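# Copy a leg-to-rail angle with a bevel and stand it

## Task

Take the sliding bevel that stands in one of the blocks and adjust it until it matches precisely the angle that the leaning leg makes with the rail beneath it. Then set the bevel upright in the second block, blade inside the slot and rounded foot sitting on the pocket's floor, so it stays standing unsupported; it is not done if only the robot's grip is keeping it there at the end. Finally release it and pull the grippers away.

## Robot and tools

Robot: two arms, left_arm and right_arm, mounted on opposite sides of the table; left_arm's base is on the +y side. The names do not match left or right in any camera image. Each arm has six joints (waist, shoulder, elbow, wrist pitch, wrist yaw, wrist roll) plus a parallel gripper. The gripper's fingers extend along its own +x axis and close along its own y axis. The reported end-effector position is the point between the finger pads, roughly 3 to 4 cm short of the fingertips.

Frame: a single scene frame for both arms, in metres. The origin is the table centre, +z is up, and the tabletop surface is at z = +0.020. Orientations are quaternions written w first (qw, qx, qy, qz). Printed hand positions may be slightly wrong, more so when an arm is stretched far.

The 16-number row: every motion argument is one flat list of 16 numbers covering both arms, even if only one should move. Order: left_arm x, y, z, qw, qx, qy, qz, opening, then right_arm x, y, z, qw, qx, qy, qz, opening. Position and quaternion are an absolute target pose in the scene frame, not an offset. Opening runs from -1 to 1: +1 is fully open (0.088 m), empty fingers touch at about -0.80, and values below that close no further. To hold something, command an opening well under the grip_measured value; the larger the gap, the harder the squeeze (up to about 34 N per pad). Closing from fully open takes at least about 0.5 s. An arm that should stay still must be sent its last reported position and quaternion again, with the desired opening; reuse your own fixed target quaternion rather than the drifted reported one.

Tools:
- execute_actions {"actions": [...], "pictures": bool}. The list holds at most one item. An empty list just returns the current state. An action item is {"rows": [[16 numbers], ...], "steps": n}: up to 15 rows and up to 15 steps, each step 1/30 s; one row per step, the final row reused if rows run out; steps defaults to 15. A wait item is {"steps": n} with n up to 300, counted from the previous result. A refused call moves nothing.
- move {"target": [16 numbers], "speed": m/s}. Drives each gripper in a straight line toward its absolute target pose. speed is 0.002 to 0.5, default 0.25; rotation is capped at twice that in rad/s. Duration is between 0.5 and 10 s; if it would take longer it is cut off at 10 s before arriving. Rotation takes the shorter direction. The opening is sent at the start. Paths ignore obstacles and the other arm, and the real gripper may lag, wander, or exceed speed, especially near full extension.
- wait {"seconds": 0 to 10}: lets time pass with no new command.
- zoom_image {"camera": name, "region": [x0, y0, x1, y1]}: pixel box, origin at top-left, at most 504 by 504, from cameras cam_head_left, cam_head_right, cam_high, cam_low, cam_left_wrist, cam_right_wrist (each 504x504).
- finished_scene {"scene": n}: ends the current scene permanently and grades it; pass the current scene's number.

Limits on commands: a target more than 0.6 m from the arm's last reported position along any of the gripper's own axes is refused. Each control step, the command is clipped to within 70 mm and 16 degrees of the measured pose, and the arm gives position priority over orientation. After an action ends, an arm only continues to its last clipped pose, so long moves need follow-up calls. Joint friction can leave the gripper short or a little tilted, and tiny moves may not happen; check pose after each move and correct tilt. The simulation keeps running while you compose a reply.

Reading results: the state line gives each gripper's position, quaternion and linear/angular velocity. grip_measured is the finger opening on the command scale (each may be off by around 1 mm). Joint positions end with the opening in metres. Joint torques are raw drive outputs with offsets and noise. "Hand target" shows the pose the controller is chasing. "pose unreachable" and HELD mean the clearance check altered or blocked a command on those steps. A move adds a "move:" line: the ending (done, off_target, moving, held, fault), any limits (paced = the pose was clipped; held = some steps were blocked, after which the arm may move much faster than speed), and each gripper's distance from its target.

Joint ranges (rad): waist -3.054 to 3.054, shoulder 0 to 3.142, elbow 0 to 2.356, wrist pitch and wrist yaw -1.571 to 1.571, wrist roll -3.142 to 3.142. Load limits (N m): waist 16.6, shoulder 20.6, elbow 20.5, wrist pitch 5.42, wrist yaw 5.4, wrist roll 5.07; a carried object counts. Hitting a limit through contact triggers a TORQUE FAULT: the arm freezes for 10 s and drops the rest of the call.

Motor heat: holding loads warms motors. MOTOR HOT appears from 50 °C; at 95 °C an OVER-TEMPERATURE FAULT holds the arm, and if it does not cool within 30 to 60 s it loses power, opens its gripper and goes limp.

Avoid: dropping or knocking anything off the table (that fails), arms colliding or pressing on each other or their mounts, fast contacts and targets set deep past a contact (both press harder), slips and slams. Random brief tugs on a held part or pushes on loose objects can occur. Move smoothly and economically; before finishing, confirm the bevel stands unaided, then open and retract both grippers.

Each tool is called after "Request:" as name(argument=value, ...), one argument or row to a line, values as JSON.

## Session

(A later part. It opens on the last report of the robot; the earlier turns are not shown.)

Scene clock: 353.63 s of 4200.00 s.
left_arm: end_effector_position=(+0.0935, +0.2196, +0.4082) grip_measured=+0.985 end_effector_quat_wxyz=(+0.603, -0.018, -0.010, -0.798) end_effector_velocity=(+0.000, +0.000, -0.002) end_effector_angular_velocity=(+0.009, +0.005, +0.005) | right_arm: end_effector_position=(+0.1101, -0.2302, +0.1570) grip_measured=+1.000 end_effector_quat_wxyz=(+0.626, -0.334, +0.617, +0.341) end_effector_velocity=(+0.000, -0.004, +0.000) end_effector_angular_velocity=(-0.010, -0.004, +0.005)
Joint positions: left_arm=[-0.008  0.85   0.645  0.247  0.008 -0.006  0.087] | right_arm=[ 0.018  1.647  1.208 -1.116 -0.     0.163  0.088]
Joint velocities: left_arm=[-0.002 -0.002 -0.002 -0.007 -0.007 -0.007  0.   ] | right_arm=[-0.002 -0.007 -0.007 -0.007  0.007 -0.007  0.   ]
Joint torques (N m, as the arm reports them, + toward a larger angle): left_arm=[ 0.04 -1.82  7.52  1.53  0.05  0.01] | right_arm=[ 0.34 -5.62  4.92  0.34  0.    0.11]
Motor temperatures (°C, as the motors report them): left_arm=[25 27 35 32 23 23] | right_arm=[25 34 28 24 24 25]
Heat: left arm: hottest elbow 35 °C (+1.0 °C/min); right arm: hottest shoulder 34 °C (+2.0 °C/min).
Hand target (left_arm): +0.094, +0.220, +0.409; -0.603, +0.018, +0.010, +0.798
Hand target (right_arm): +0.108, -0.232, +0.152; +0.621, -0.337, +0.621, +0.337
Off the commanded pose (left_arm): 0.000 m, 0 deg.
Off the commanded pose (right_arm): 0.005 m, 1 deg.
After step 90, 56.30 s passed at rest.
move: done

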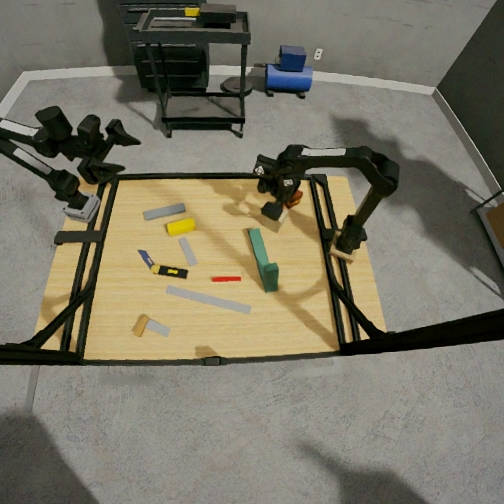

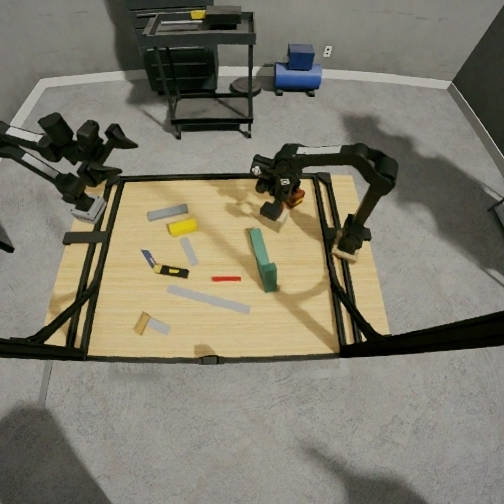

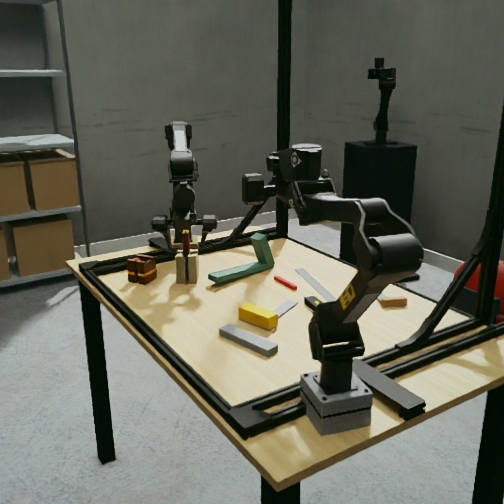

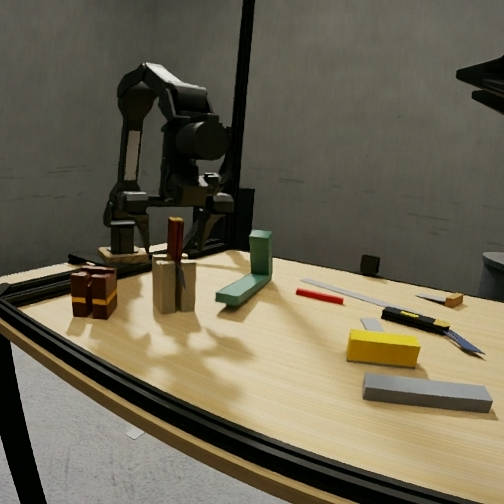

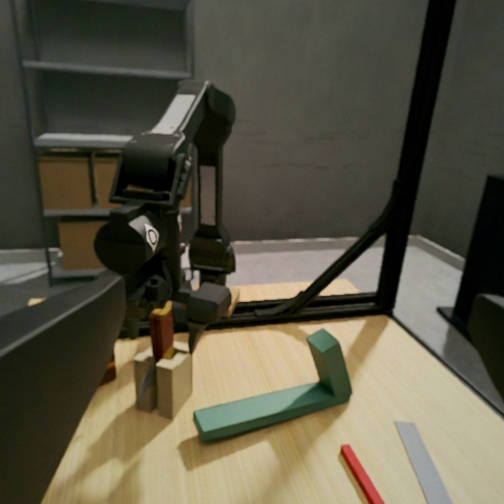

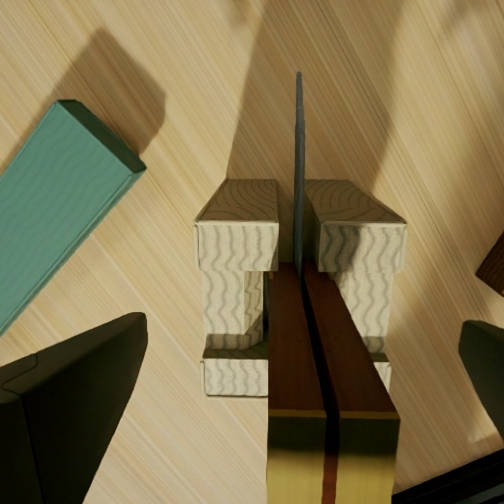

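Request:
execute_actions(
  actions=[
    {"rows":[[0.0936,0.2196,0.4086,0.603,-0.018,-0.010,-0.798,1, 0.1085,-0.2315,0.150,0.6214,-0.3374,0.6214,0.3374,0.5],[0.0936,0.2196,0.4086,0.603,-0.018,-0.010,-0.798,1, 0.1085,-0.2315,0.150,0.6214,-0.3374,0.6214,0.3374,0.5],[0.0936,0.2196,0.4086,0.603,-0.018,-0.010,-0.798,1, 0.1085,-0.2315,0.150,0.6214,-0.3374,0.6214,0.3374,0.5],[0.0936,0.2196,0.4086,0.603,-0.018,-0.010,-0.798,1, 0.1085,-0.2315,0.150,0.6214,-0.3374,0.6214,0.3374,0.2],[0.0936,0.2196,0.4086,0.603,-0.018,-0.010,-0.798,1, 0.1085,-0.2315,0.150,0.6214,-0.3374,0.6214,0.3374,0.2],[0.0936,0.2196,0.4086,0.603,-0.018,-0.010,-0.798,1, 0.1085,-0.2315,0.150,0.6214,-0.3374,0.6214,0.3374,0.2],[0.0936,0.2196,0.4086,0.603,-0.018,-0.010,-0.798,1, 0.1085,-0.2315,0.150,0.6214,-0.3374,0.6214,0.3374,-0.05],[0.0936,0.2196,0.4086,0.603,-0.018,-0.010,-0.798,1, 0.1085,-0.2315,0.150,0.6214,-0.3374,0.6214,0.3374,-0.05],[0.0936,0.2196,0.4086,0.603,-0.018,-0.010,-0.798,1, 0.1085,-0.2315,0.150,0.6214,-0.3374,0.6214,0.3374,-0.05],[0.0936,0.2196,0.4086,0.603,-0.018,-0.010,-0.798,1, 0.1085,-0.2315,0.150,0.6214,-0.3374,0.6214,0.3374,-0.05],[0.0936,0.2196,0.4086,0.603,-0.018,-0.010,-0.798,1, 0.1085,-0.2315,0.150,0.6214,-0.3374,0.6214,0.3374,-0.25]],"steps":15},
  ],
)

Scene clock: 370.63 s of 4200.00 s.
left_arm: end_effector_position=(+0.0935, +0.2196, +0.4082) grip_measured=+0.985 end_effector_quat_wxyz=(+0.603, -0.018, -0.010, -0.798) end_effector_velocity=(+0.000, +0.000, +0.001) end_effector_angular_velocity=(-0.005, +0.009, +0.005) | right_arm: end_effector_position=(+0.1102, -0.2300, +0.1554) grip_measured=-0.184 end_effector_quat_wxyz=(+0.626, -0.333, +0.617, +0.341) end_effector_velocity=(-0.003, -0.001, +0.000) end_effector_angular_velocity=(-0.004, +0.009, +0.025)
Joint positions: left_arm=[-0.008  0.85   0.645  0.247  0.008 -0.006  0.087] | right_arm=[ 0.018  1.648  1.202 -1.108 -0.001  0.163  0.03 ]
Joint velocities: left_arm=[-0.002 -0.002 -0.002  0.007 -0.007 -0.007 -0.   ] | right_arm=[ 0.002 -0.002 -0.002 -0.007 -0.007 -0.022 -0.03 ]
Joint torques (N m, as the arm reports them, + toward a larger angle): left_arm=[ 0.04 -1.82  7.52  1.53  0.04  0.01] | right_arm=[ 0.3  -5.39  4.93  0.34  0.    0.11]
Motor temperatures (°C, as the motors report them): left_arm=[25 27 35 32 23 23] | right_arm=[25 33 28 24 24 25]
Heat: left arm: hottest elbow 35 °C (+0.0 °C/min); right arm: hottest shoulder 33 °C (+0.0 °C/min).
Hand target (left_arm): +0.094, +0.220, +0.409; -0.603, +0.018, +0.010, +0.798
Hand target (right_arm): +0.109, -0.232, +0.150; +0.621, -0.337, +0.621, +0.337
Off the commanded pose (left_arm): 0.000 m, 0 deg.
Off the commanded pose (right_arm): 0.006 m, 1 deg.
Steps of this call (steps 1 to 90: nothing new was sent; then 13.50 s passed at rest; steps 91 to 105: all 15 steps of this action). Readings (end_effector_position):
91: left_arm (+0.0935, +0.2196, +0.4082) | right_arm (+0.1102, -0.2301, +0.1565)
92: left_arm (+0.0935, +0.2196, +0.4082) | right_arm (+0.1103, -0.2300, +0.1562)
94: left_arm (+0.0935, +0.2196, +0.4082) | right_arm (+0.1102, -0.2301, +0.1557)
98: left_arm (+0.0935, +0.2196, +0.4082) | right_arm (+0.1102, -0.2301, +0.1554)
105: the state above

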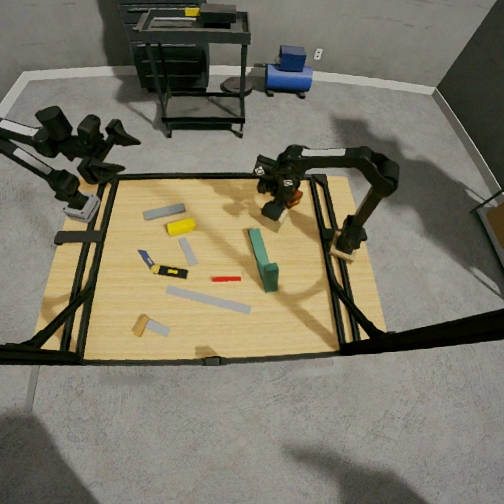

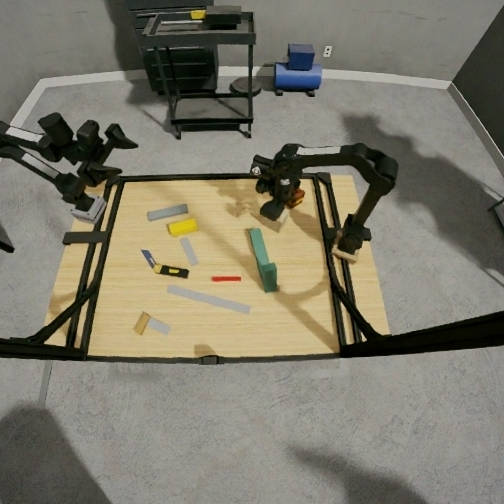

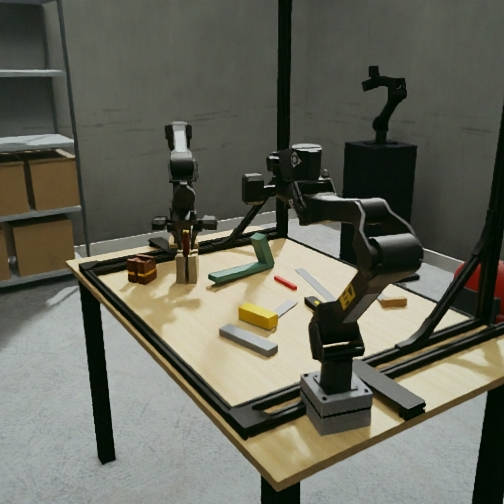

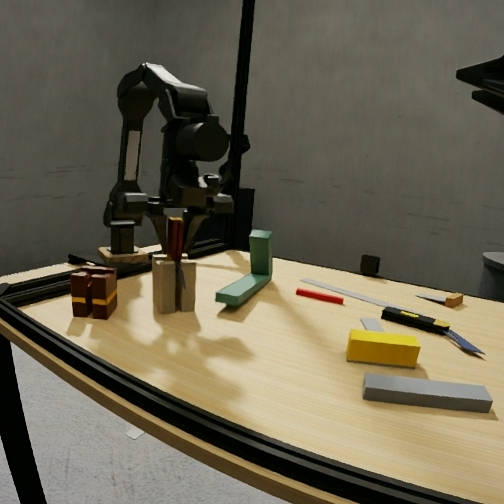

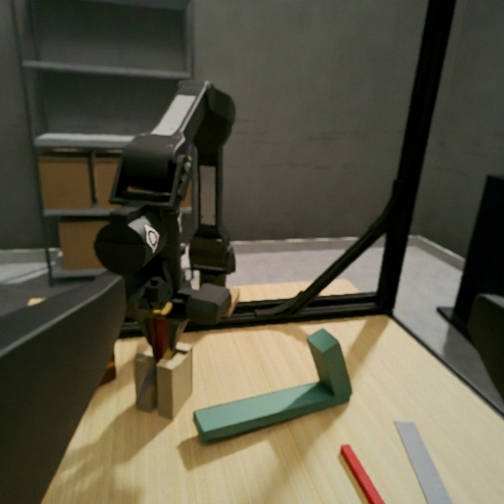

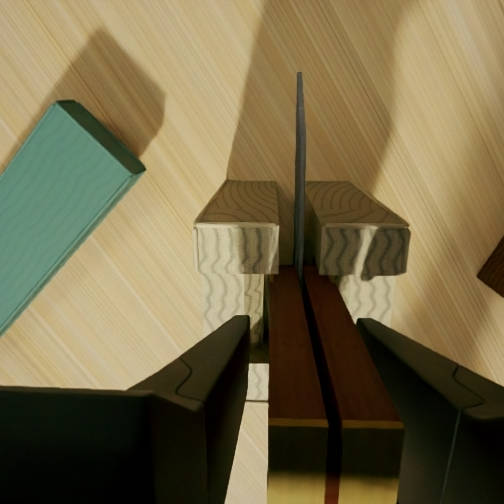

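Request:
execute_actions(
  actions=[
    {"rows":[[0.0936,0.2196,0.4086,0.603,-0.018,-0.010,-0.798,1, 0.1095,-0.2305,0.153,0.6214,-0.3374,0.6214,0.3374,-0.35],[0.0936,0.2196,0.4086,0.603,-0.018,-0.010,-0.798,1, 0.1095,-0.2305,0.153,0.6214,-0.3374,0.6214,0.3374,-0.35],[0.0936,0.2196,0.4086,0.603,-0.018,-0.010,-0.798,1, 0.1095,-0.2305,0.153,0.6214,-0.3374,0.6214,0.3374,-0.35],[0.0936,0.2196,0.4086,0.603,-0.018,-0.010,-0.798,1, 0.1095,-0.2305,0.153,0.6214,-0.3374,0.6214,0.3374,-0.45],[0.0936,0.2196,0.4086,0.603,-0.018,-0.010,-0.798,1, 0.1095,-0.2305,0.153,0.6214,-0.3374,0.6214,0.3374,-0.45],[0.0936,0.2196,0.4086,0.603,-0.018,-0.010,-0.798,1, 0.1095,-0.2305,0.153,0.6214,-0.3374,0.6214,0.3374,-0.45],[0.0936,0.2196,0.4086,0.603,-0.018,-0.010,-0.798,1, 0.1095,-0.2305,0.153,0.6214,-0.3374,0.6214,0.3374,-0.55],[0.0936,0.2196,0.4086,0.603,-0.018,-0.010,-0.798,1, 0.1095,-0.2305,0.153,0.6214,-0.3374,0.6214,0.3374,-0.55],[0.0936,0.2196,0.4086,0.603,-0.018,-0.010,-0.798,1, 0.1095,-0.2305,0.153,0.6214,-0.3374,0.6214,0.3374,-0.55],[0.0936,0.2196,0.4086,0.603,-0.018,-0.010,-0.798,1, 0.1095,-0.2305,0.153,0.6214,-0.3374,0.6214,0.3374,-0.65]],"steps":15},
  ],
  pictures=false,
)

Request:
move(
  target=[0.0936,0.2196,0.4086,0.603,-0.018,-0.010,-0.798,1, 0.1095,-0.2305,0.27,0.6214,-0.3374,0.6214,0.3374,-0.65],
  speed=0.06,
)

Scene clock: 391.00 s of 4200.00 s.
left_arm: end_effector_position=(+0.0937, +0.2195, +0.4082) grip_measured=+0.985 end_effector_quat_wxyz=(+0.603, -0.018, -0.010, -0.797) end_effector_velocity=(-0.001, +0.002, -0.001) end_effector_angular_velocity=(+0.004, +0.006, -0.010) | right_arm: end_effector_position=(+0.1094, -0.2310, +0.1548) grip_measured=-0.418 end_effector_quat_wxyz=(+0.624, -0.335, +0.619, +0.340) end_effector_velocity=(+0.002, +0.000, +0.001) end_effector_angular_velocity=(+0.008, -0.012, +0.019)
Joint positions: left_arm=[-0.008  0.85   0.645  0.247  0.008 -0.006  0.087] | right_arm=[ 0.019  1.649  1.202 -1.113 -0.002  0.163  0.019]
Joint velocities: left_arm=[-0.002 -0.007 -0.002 -0.007  0.007 -0.007 -0.   ] | right_arm=[-0.002 -0.007 -0.002  0.007  0.007 -0.022 -0.   ]
Joint torques (N m, as the arm reports them, + toward a larger angle): left_arm=[ 0.04 -1.82  7.51  1.52  0.04  0.01] | right_arm=[ 0.12 -5.23  6.78 -0.09  0.07  0.05]
Motor temperatures (°C, as the motors report them): left_arm=[25 27 36 32 23 23] | right_arm=[25 32 28 24 24 25]
Heat: left arm: hottest elbow 36 °C (+1.0 °C/min); right arm: hottest shoulder 32 °C (-2.0 °C/min).
Hand target (left_arm): +0.094, +0.220, +0.409; -0.603, +0.018, +0.010, +0.798
Hand target (right_arm): +0.110, -0.231, +0.153; +0.621, -0.338, +0.621, +0.337
Off the commanded pose (left_arm): 0.000 m, 0 deg.
Off the commanded pose (right_arm): 0.002 m, 1 deg.
Steps of this call (steps 1 to 90: nothing new was sent; then 16.87 s passed at rest; steps 91 to 105: all 15 steps of this action). Readings (end_effector_position):
91: left_arm (+0.0937, +0.2195, +0.4082) | right_arm (+0.1101, -0.2301, +0.1550)
92: left_arm (+0.0937, +0.2195, +0.4082) | right_arm (+0.1101, -0.2301, +0.1550)
94: left_arm (+0.0937, +0.2195, +0.4082) | right_arm (+0.1098, -0.2308, +0.1550)
98: left_arm (+0.0937, +0.2195, +0.4082) | right_arm (+0.1093, -0.2311, +0.1549)
105: the state above

Scene clock: 393.47 s of 4200.00 s.
left_arm: end_effector_position=(+0.0937, +0.2195, +0.4081) grip_measured=+0.985 end_effector_quat_wxyz=(+0.603, -0.018, -0.010, -0.797) end_effector_velocity=(-0.001, +0.002, -0.001) end_effector_angular_velocity=(+0.014, +0.004, -0.010) | right_arm: end_effector_position=(+0.1092, -0.2323, +0.2674) grip_measured=-0.418 end_effector_quat_wxyz=(+0.625, -0.335, +0.617, +0.340) end_effector_velocity=(-0.002, +0.000, +0.002) end_effector_angular_velocity=(+0.005, +0.006, +0.010)
Joint positions: left_arm=[-0.008  0.85   0.645  0.246  0.008 -0.006  0.087] | right_arm=[ 0.019  1.65   1.653 -1.56   0.001  0.163  0.019]
Joint velocities: left_arm=[-0.002 -0.007  0.002 -0.022  0.007 -0.007 -0.   ] | right_arm=[ 0.002 -0.002  0.007 -0.007 -0.007 -0.007 -0.   ]
Joint torques (N m, as the arm reports them, + toward a larger angle): left_arm=[-0.01 -1.81  7.52  1.52  0.05  0.01] | right_arm=[ 0.11 -6.08  7.79  0.01 -0.05  0.05]
Motor temperatures (°C, as the motors report them): left_arm=[25 27 36 32 23 23] | right_arm=[25 32 28 24 24 25]
Heat: left arm: hottest elbow 36 °C (+1.0 °C/min); right arm: hottest shoulder 32 °C (-2.0 °C/min).
Hand target (left_arm): +0.094, +0.220, +0.409; -0.603, +0.018, +0.010, +0.798
Hand target (right_arm): +0.110, -0.230, +0.270; +0.627, -0.333, +0.616, +0.342
Off the commanded pose (left_arm): 0.001 m, 0 deg.
Off the commanded pose (right_arm): 0.003 m, 1 deg.
joint sent to its limit (right arm) — the command would take joint 4 (wrist pitch) past its lower limit, so that joint was sent only as far as its limit.
move: done

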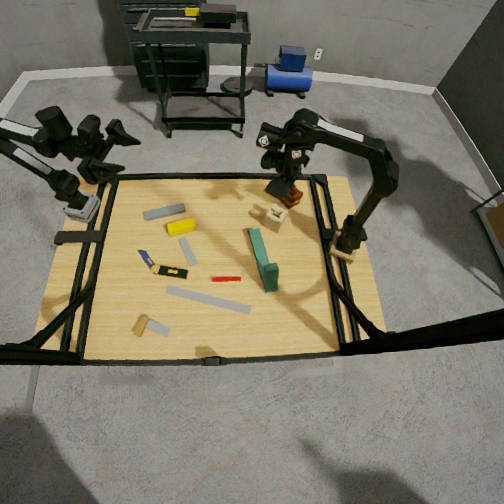

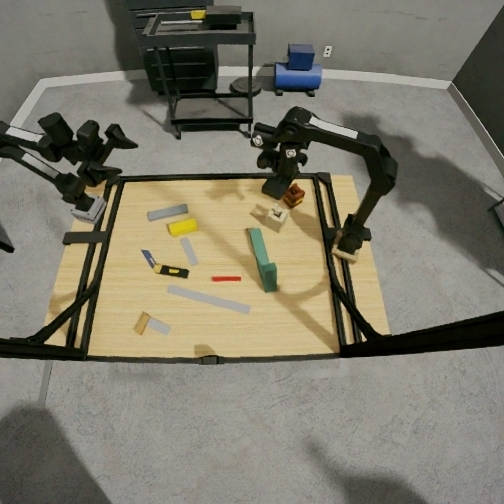

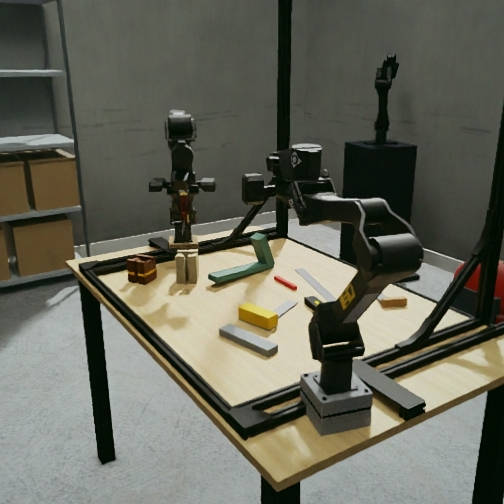

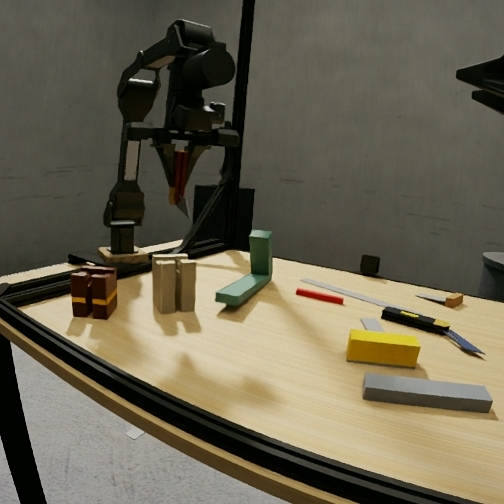

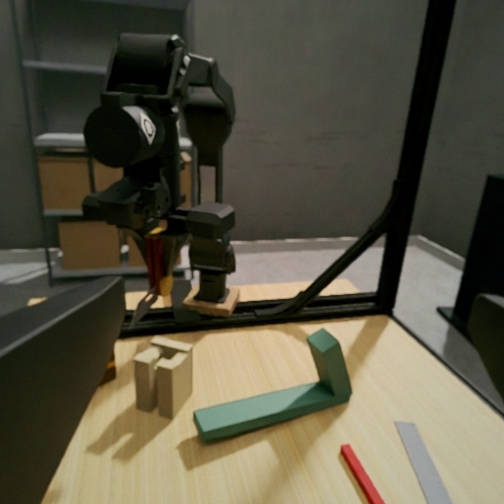

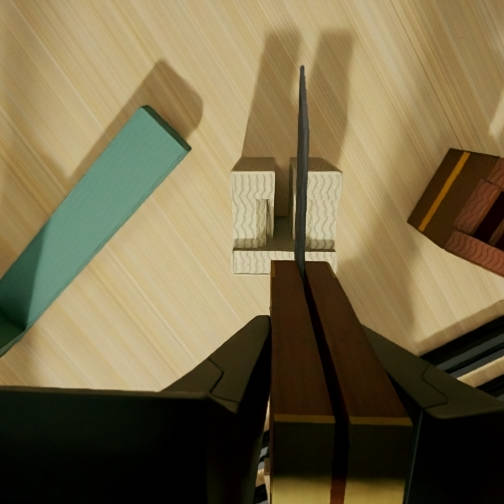

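Request:
move(
  target=[0.13,0.04,0.23,0.707,0,0,-0.707,1, 0.1095,-0.2305,0.265,0.6903,0.1530,0.6903,-0.1530,-0.65],
  speed=0.15,
)

Scene clock: 424.03 s of 4200.00 s.
left_arm: end_effector_position=(+0.1268, +0.0431, +0.2308) grip_measured=+0.985 end_effector_quat_wxyz=(+0.705, -0.001, +0.003, -0.709) end_effector_velocity=(-0.000, -0.001, -0.003) end_effector_angular_velocity=(+0.017, -0.010, +0.005) | right_arm: end_effector_position=(+0.1094, -0.2315, +0.2671) grip_measured=-0.418 end_effector_quat_wxyz=(+0.692, +0.155, +0.690, -0.148) end_effector_velocity=(-0.001, -0.002, +0.000) end_effector_angular_velocity=(-0.004, +0.010, -0.010)
Joint positions: left_arm=[ 0.108  1.959  0.768  1.189 -0.146 -0.006  0.087] | right_arm=[ 0.019  1.654  1.656 -1.562  0.001  1.591  0.019]
Joint velocities: left_arm=[-0.002  0.002  0.007 -0.022 -0.007  0.007 -0.   ] | right_arm=[-0.002 -0.002 -0.002 -0.007 -0.007  0.007 -0.   ]
Joint torques (N m, as the arm reports them, + toward a larger angle): left_arm=[ 0.33 -6.51  5.98  1.84 -0.09  0.15] | right_arm=[ 0.09 -5.46  6.23  0.    0.03  0.08]
Motor temperatures (°C, as the motors report them): left_arm=[25 27 36 33 23 23] | right_arm=[25 32 31 23 24 25]
Heat: left arm: hottest elbow 36 °C (+1.0 °C/min); right arm: hottest shoulder 32 °C (-1.0 °C/min).
Hand target (left_arm): +0.129, +0.041, +0.231; +0.707, -0.001, +0.000, -0.707
Hand target (right_arm): +0.109, -0.230, +0.265; +0.690, +0.153, +0.690, -0.152
Off the commanded pose (left_arm): 0.005 m, 1 deg.
Off the commanded pose (right_arm): 0.002 m, 1 deg.
joint sent to its limit (right arm) — the command would take joint 4 (wrist pitch) past its lower limit, so that joint was sent only as far as its limit.
move: done

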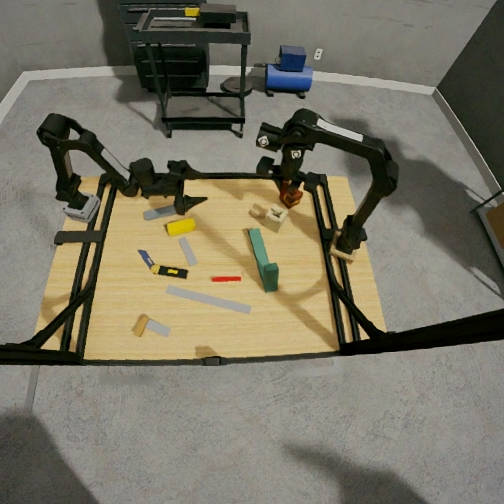

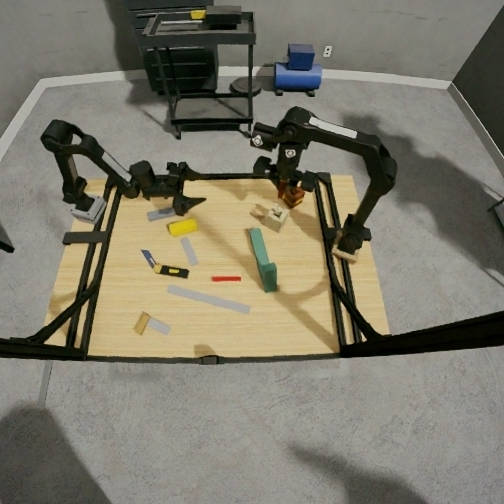

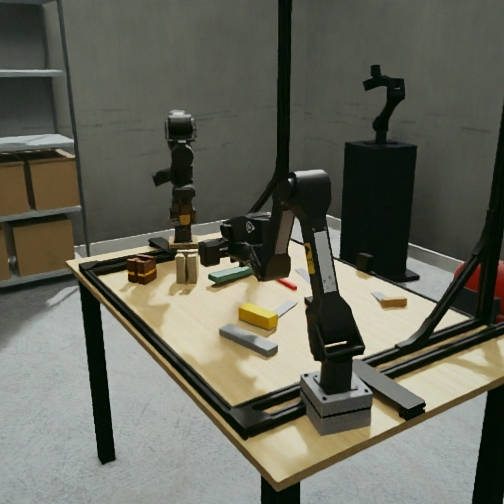

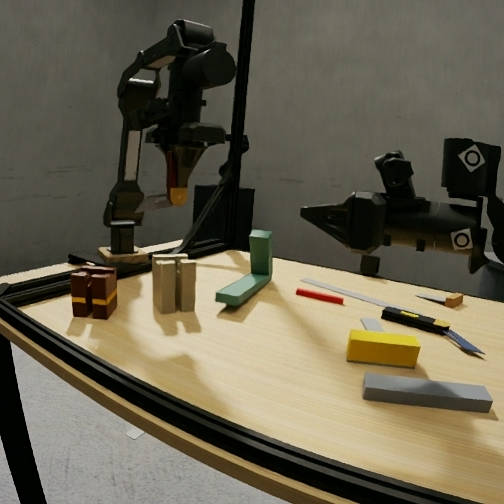

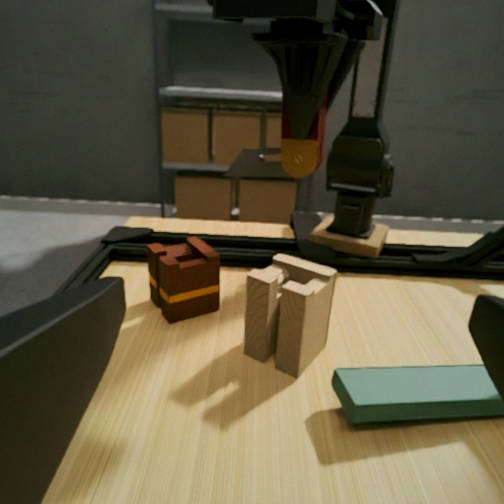

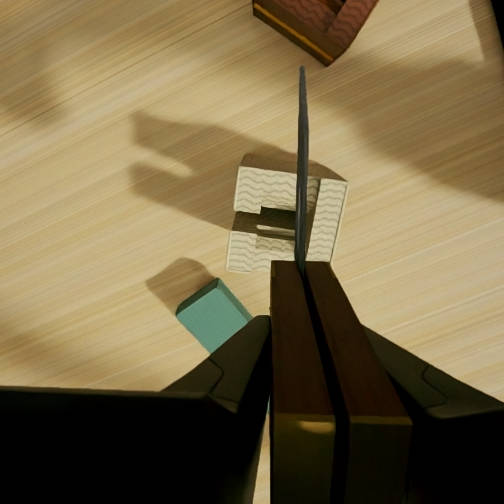

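Request:
zoom_image(
  camera="cam_left_wrist",
  region=[200, 60, 380, 210],
)

Request:
zoom_image(
  camera="cam_low",
  region=[110, 120, 250, 240],
)

Region (200, 60, 380, 210) of cam_left_wrist's 504x504 image, scaled by 2.800, with more detail than that image has.

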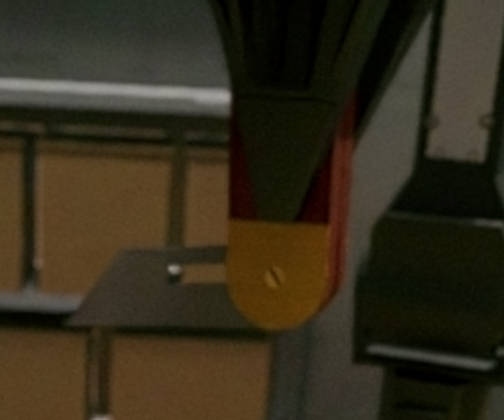

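Region (110, 120, 250, 240) of cam_low's 504x504 image, scaled by 3.600, with more detail than that image has; it fills the top 432 rows of this view, and the rest is white.

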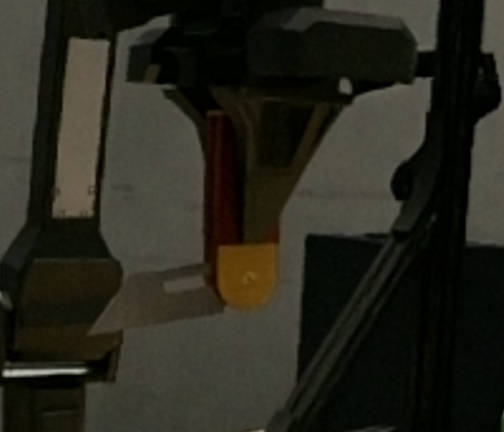

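Request:
move(
  target=[-0.12,0.0,0.13,0.766,0,0,-0.643,1, 0.1095,-0.2305,0.265,0.6903,0.1530,0.6903,-0.1530,-0.65],
  speed=0.2,
)

Scene clock: 485.67 s of 4200.00 s.
left_arm: end_effector_position=(-0.1202, +0.0025, +0.1352) grip_measured=+0.985 end_effector_quat_wxyz=(+0.764, -0.006, -0.001, -0.645) end_effector_velocity=(-0.003, +0.002, -0.004) end_effector_angular_velocity=(+0.015, -0.007, -0.000) | right_arm: end_effector_position=(+0.1095, -0.2310, +0.2651) grip_measured=-0.418 end_effector_quat_wxyz=(+0.691, +0.153, +0.690, -0.151) end_effector_velocity=(-0.001, -0.002, +0.001) end_effector_angular_velocity=(+0.001, +0.008, +0.005)
Joint positions: left_arm=[-0.455  2.652  1.599  1.066 -0.885  0.002  0.087] | right_arm=[ 0.02   1.661  1.656 -1.562  0.001  1.594  0.019]
Joint velocities: left_arm=[-0.007  0.002  0.002 -0.022 -0.007 -0.007 -0.   ] | right_arm=[-0.002 -0.007 -0.002 -0.007 -0.007 -0.007  0.   ]
Joint torques (N m, as the arm reports them, + toward a larger angle): left_arm=[  0.03 -10.18   6.29   1.22  -0.1    0.2 ] | right_arm=[ 0.05 -6.34  6.29  0.04  0.04  0.07]
Motor temperatures (°C, as the motors report them): left_arm=[25 32 34 36 23 23] | right_arm=[25 32 31 23 24 25]
Heat: left arm: hottest wrist pitch 36 °C (+0.0 °C/min); right arm: hottest shoulder 32 °C (+0.0 °C/min).
Hand target (left_arm): -0.120, +0.002, +0.130; +0.766, +0.000, -0.003, -0.643
Hand target (right_arm): +0.110, -0.231, +0.265; +0.691, +0.153, +0.690, -0.153
Off the commanded pose (left_arm): 0.006 m, 1 deg.
Off the commanded pose (right_arm): 0.001 m, 0 deg.
joint sent to its limit (right arm) — the command would take joint 4 (wrist pitch) past its lower limit, so that joint was sent only as far as its limit.
move: done

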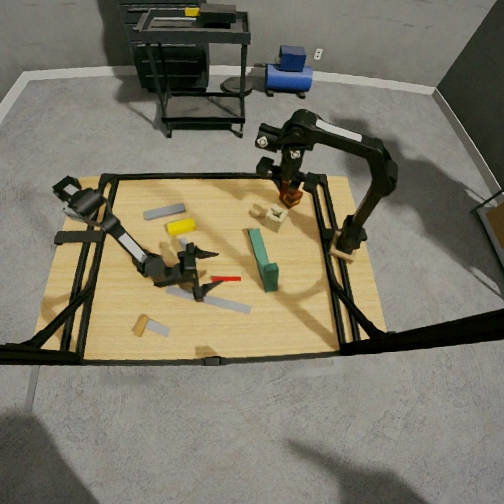

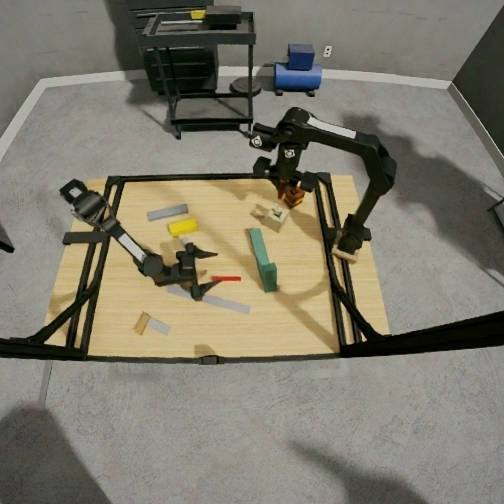

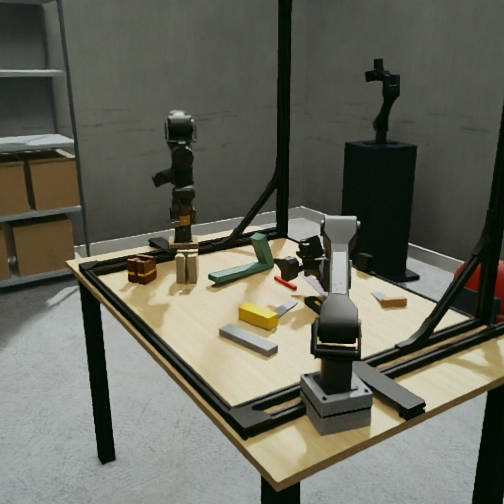

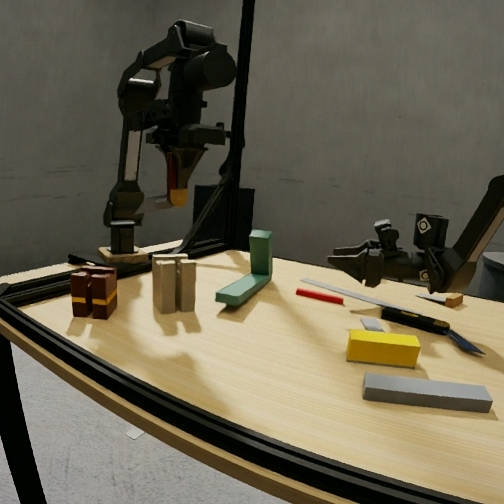

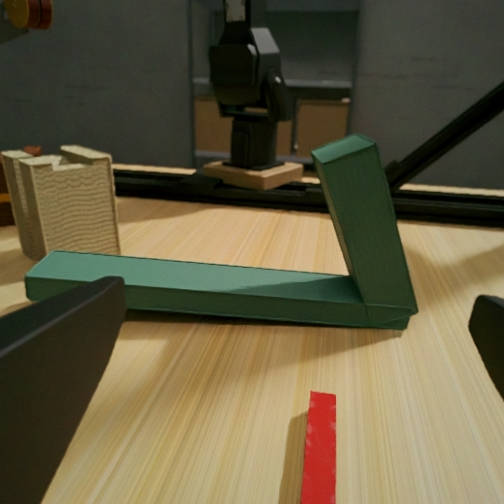

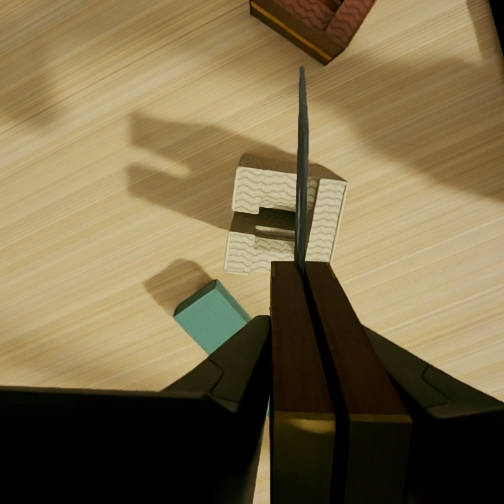

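Request:
zoom_image(
  camera="cam_left_wrist",
  region=[200, 120, 440, 350],
)

Region (200, 120, 440, 350) of cam_left_wrist's 504x504 image, scaled by 2.100, with more detail than that image has; it fills the top 483 rows of this view, and the rest is white.

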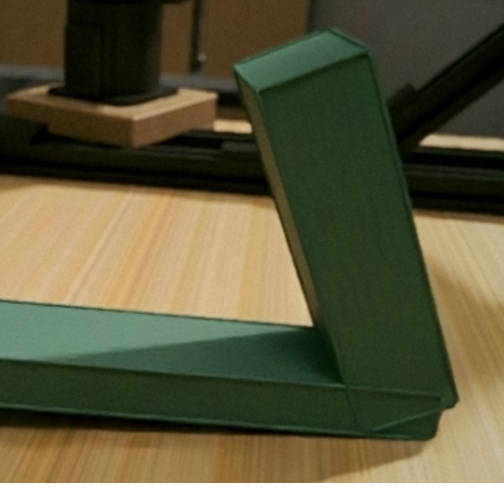

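Request:
move(
  target=[-0.12,0.0,0.13,0.766,0,0,-0.643,1, 0.1095,-0.2305,0.21,0.6214,-0.3374,0.6214,0.3374,-0.65],
  speed=0.12,
)

Scene clock: 551.97 s of 4200.00 s.
left_arm: end_effector_position=(-0.1202, +0.0017, +0.1302) grip_measured=+0.985 end_effector_quat_wxyz=(+0.765, +0.002, -0.002, -0.644) end_effector_velocity=(+0.002, +0.002, -0.001) end_effector_angular_velocity=(+0.004, +0.002, +0.020) | right_arm: end_effector_position=(+0.1103, -0.2290, +0.2076) grip_measured=-0.418 end_effector_quat_wxyz=(+0.619, -0.338, +0.625, +0.333) end_effector_velocity=(+0.001, -0.006, +0.000) end_effector_angular_velocity=(-0.023, +0.002, +0.029)
Joint positions: left_arm=[-0.454  2.662  1.607  1.054 -0.886  0.005  0.087] | right_arm=[ 0.02   1.655  1.419 -1.346  0.     0.171  0.019]
Joint velocities: left_arm=[-0.002 -0.002 -0.002 -0.007 -0.022 -0.007 -0.   ] | right_arm=[-0.007 -0.002 -0.002 -0.022  0.007 -0.037  0.   ]
Joint torques (N m, as the arm reports them, + toward a larger angle): left_arm=[  0.19 -11.16   6.35   1.24  -0.04  -0.15] | right_arm=[ 0.05 -8.68  5.21  0.32 -0.03 -0.13]
Motor temperatures (°C, as the motors report them): left_arm=[25 43 34 33 23 23] | right_arm=[25 34 31 23 24 25]
Heat: left arm: hottest shoulder 43 °C (+8.1 °C/min); right arm: hottest shoulder 34 °C (+2.0 °C/min).
Hand target (left_arm): -0.120, -0.000, +0.130; +0.766, -0.000, +0.000, -0.643
Hand target (right_arm): +0.109, -0.231, +0.210; +0.621, -0.337, +0.622, +0.337
Off the commanded pose (left_arm): 0.002 m, 0 deg.
Off the commanded pose (right_arm): 0.003 m, 1 deg.
move: done

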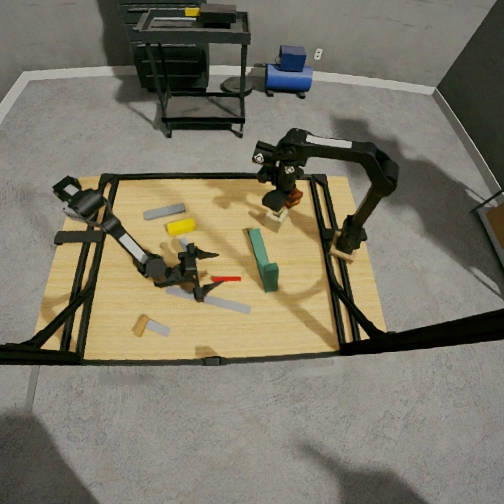

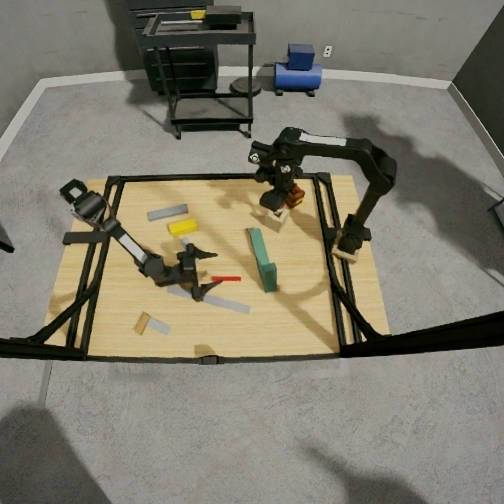

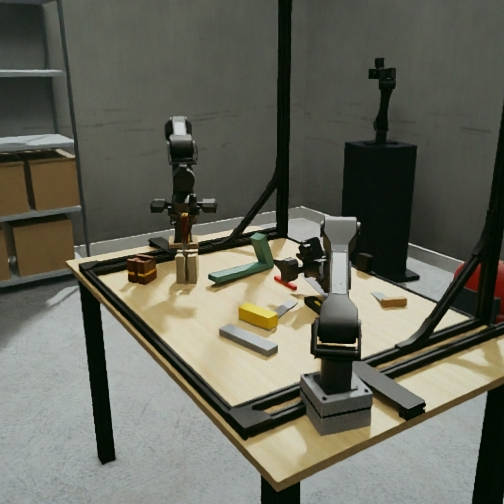

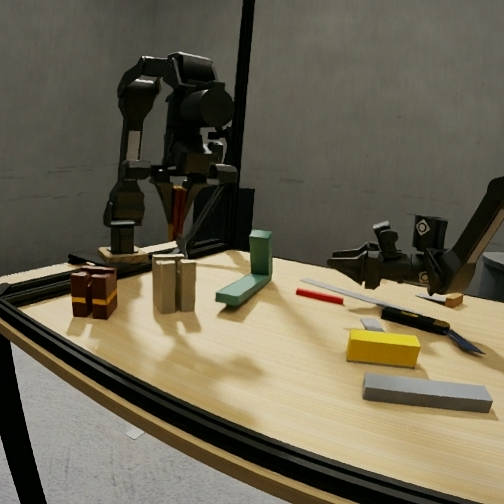

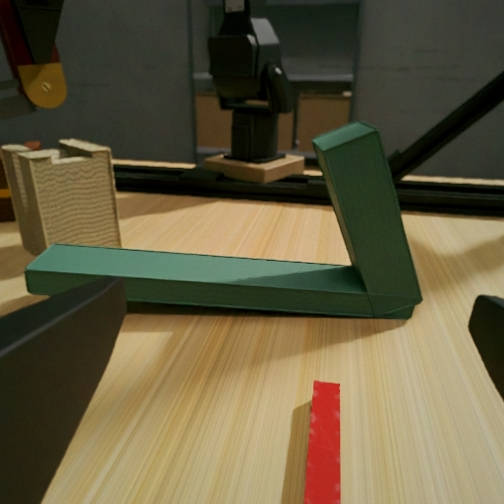

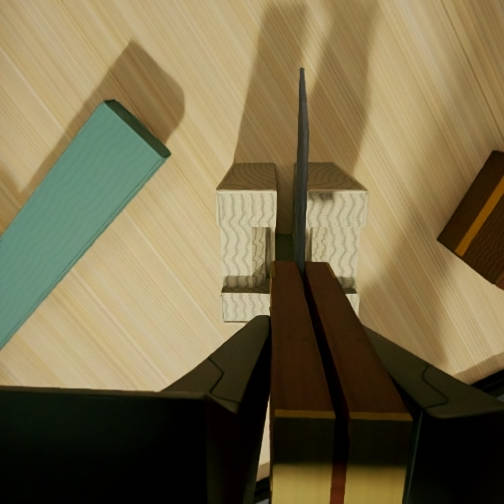

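Request:
move(
  target=[0.05,0.2,0.25,0.707,0,0,-0.707,1, 0.1105,-0.2335,0.185,0.6214,-0.3374,0.6214,0.3374,-0.65],
  speed=0.2,
)

Scene clock: 577.63 s of 4200.00 s.
left_arm: end_effector_position=(+0.0496, +0.1978, +0.2498) grip_measured=+0.985 end_effector_quat_wxyz=(+0.707, +0.001, -0.001, -0.707) end_effector_velocity=(-0.000, +0.003, -0.001) end_effector_angular_velocity=(+0.014, -0.003, -0.010) | right_arm: end_effector_position=(+0.1101, -0.2316, +0.1827) grip_measured=-0.418 end_effector_quat_wxyz=(+0.618, -0.340, +0.624, +0.335) end_effector_velocity=(-0.002, -0.003, -0.001) end_effector_angular_velocity=(-0.008, +0.012, +0.019)
Joint positions: left_arm=[-0.372  1.512  0.316  1.196 -0.632  0.004  0.087] | right_arm=[ 0.016  1.65   1.314 -1.246  0.     0.161  0.019]
Joint velocities: left_arm=[-0.002 -0.027 -0.007 -0.037  0.007 -0.007 -0.   ] | right_arm=[-0.002 -0.002 -0.007 -0.007 -0.007 -0.022 -0.   ]
Joint torques (N m, as the arm reports them, + toward a larger angle): left_arm=[ 0.34 -5.04  4.08  1.34  0.08 -0.14] | right_arm=[-0.3  -8.69  5.13  0.29 -0.02 -0.1 ]
Motor temperatures (°C, as the motors report them): left_arm=[25 44 34 32 23 23] | right_arm=[25 35 30 23 24 25]
Heat: left arm: hottest shoulder 44 °C (+6.0 °C/min); right arm: hottest shoulder 35 °C (+3.0 °C/min).
Hand target (left_arm): +0.052, +0.199, +0.250; +0.707, +0.000, +0.001, -0.707
Hand target (right_arm): +0.110, -0.234, +0.185; +0.621, -0.338, +0.621, +0.337
Off the commanded pose (left_arm): 0.002 m, 0 deg.
Off the commanded pose (right_arm): 0.003 m, 1 deg.
move: done

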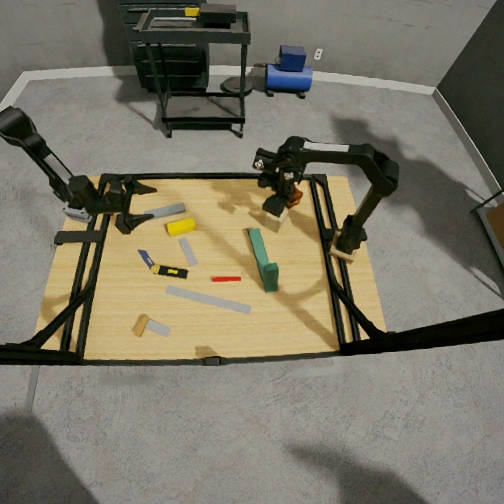

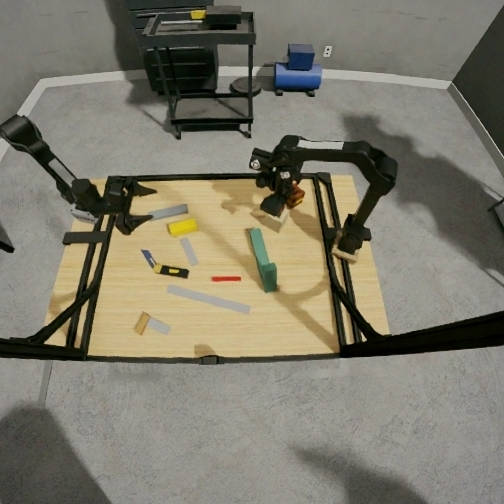

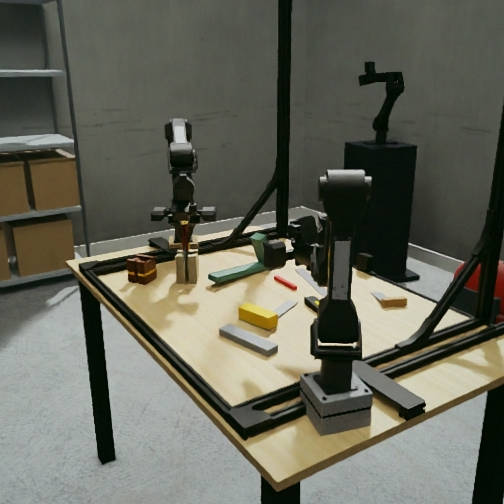

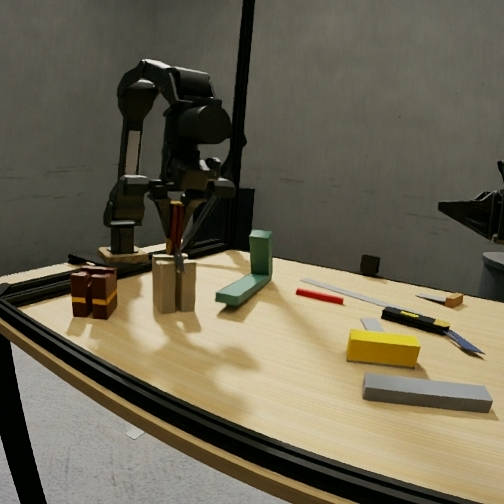

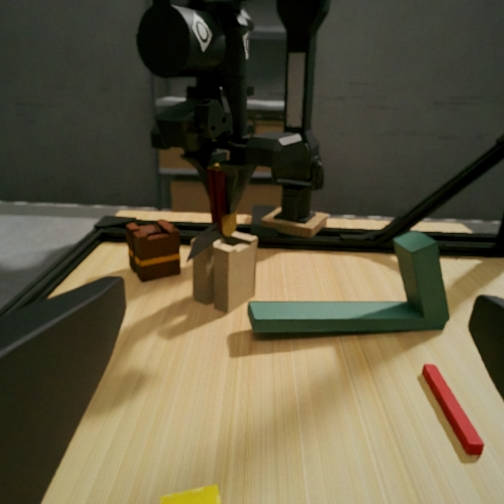

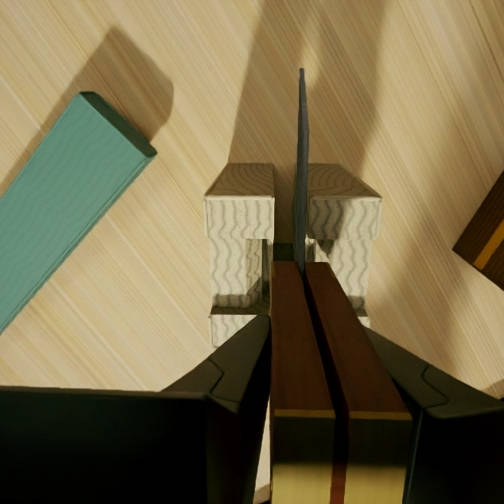

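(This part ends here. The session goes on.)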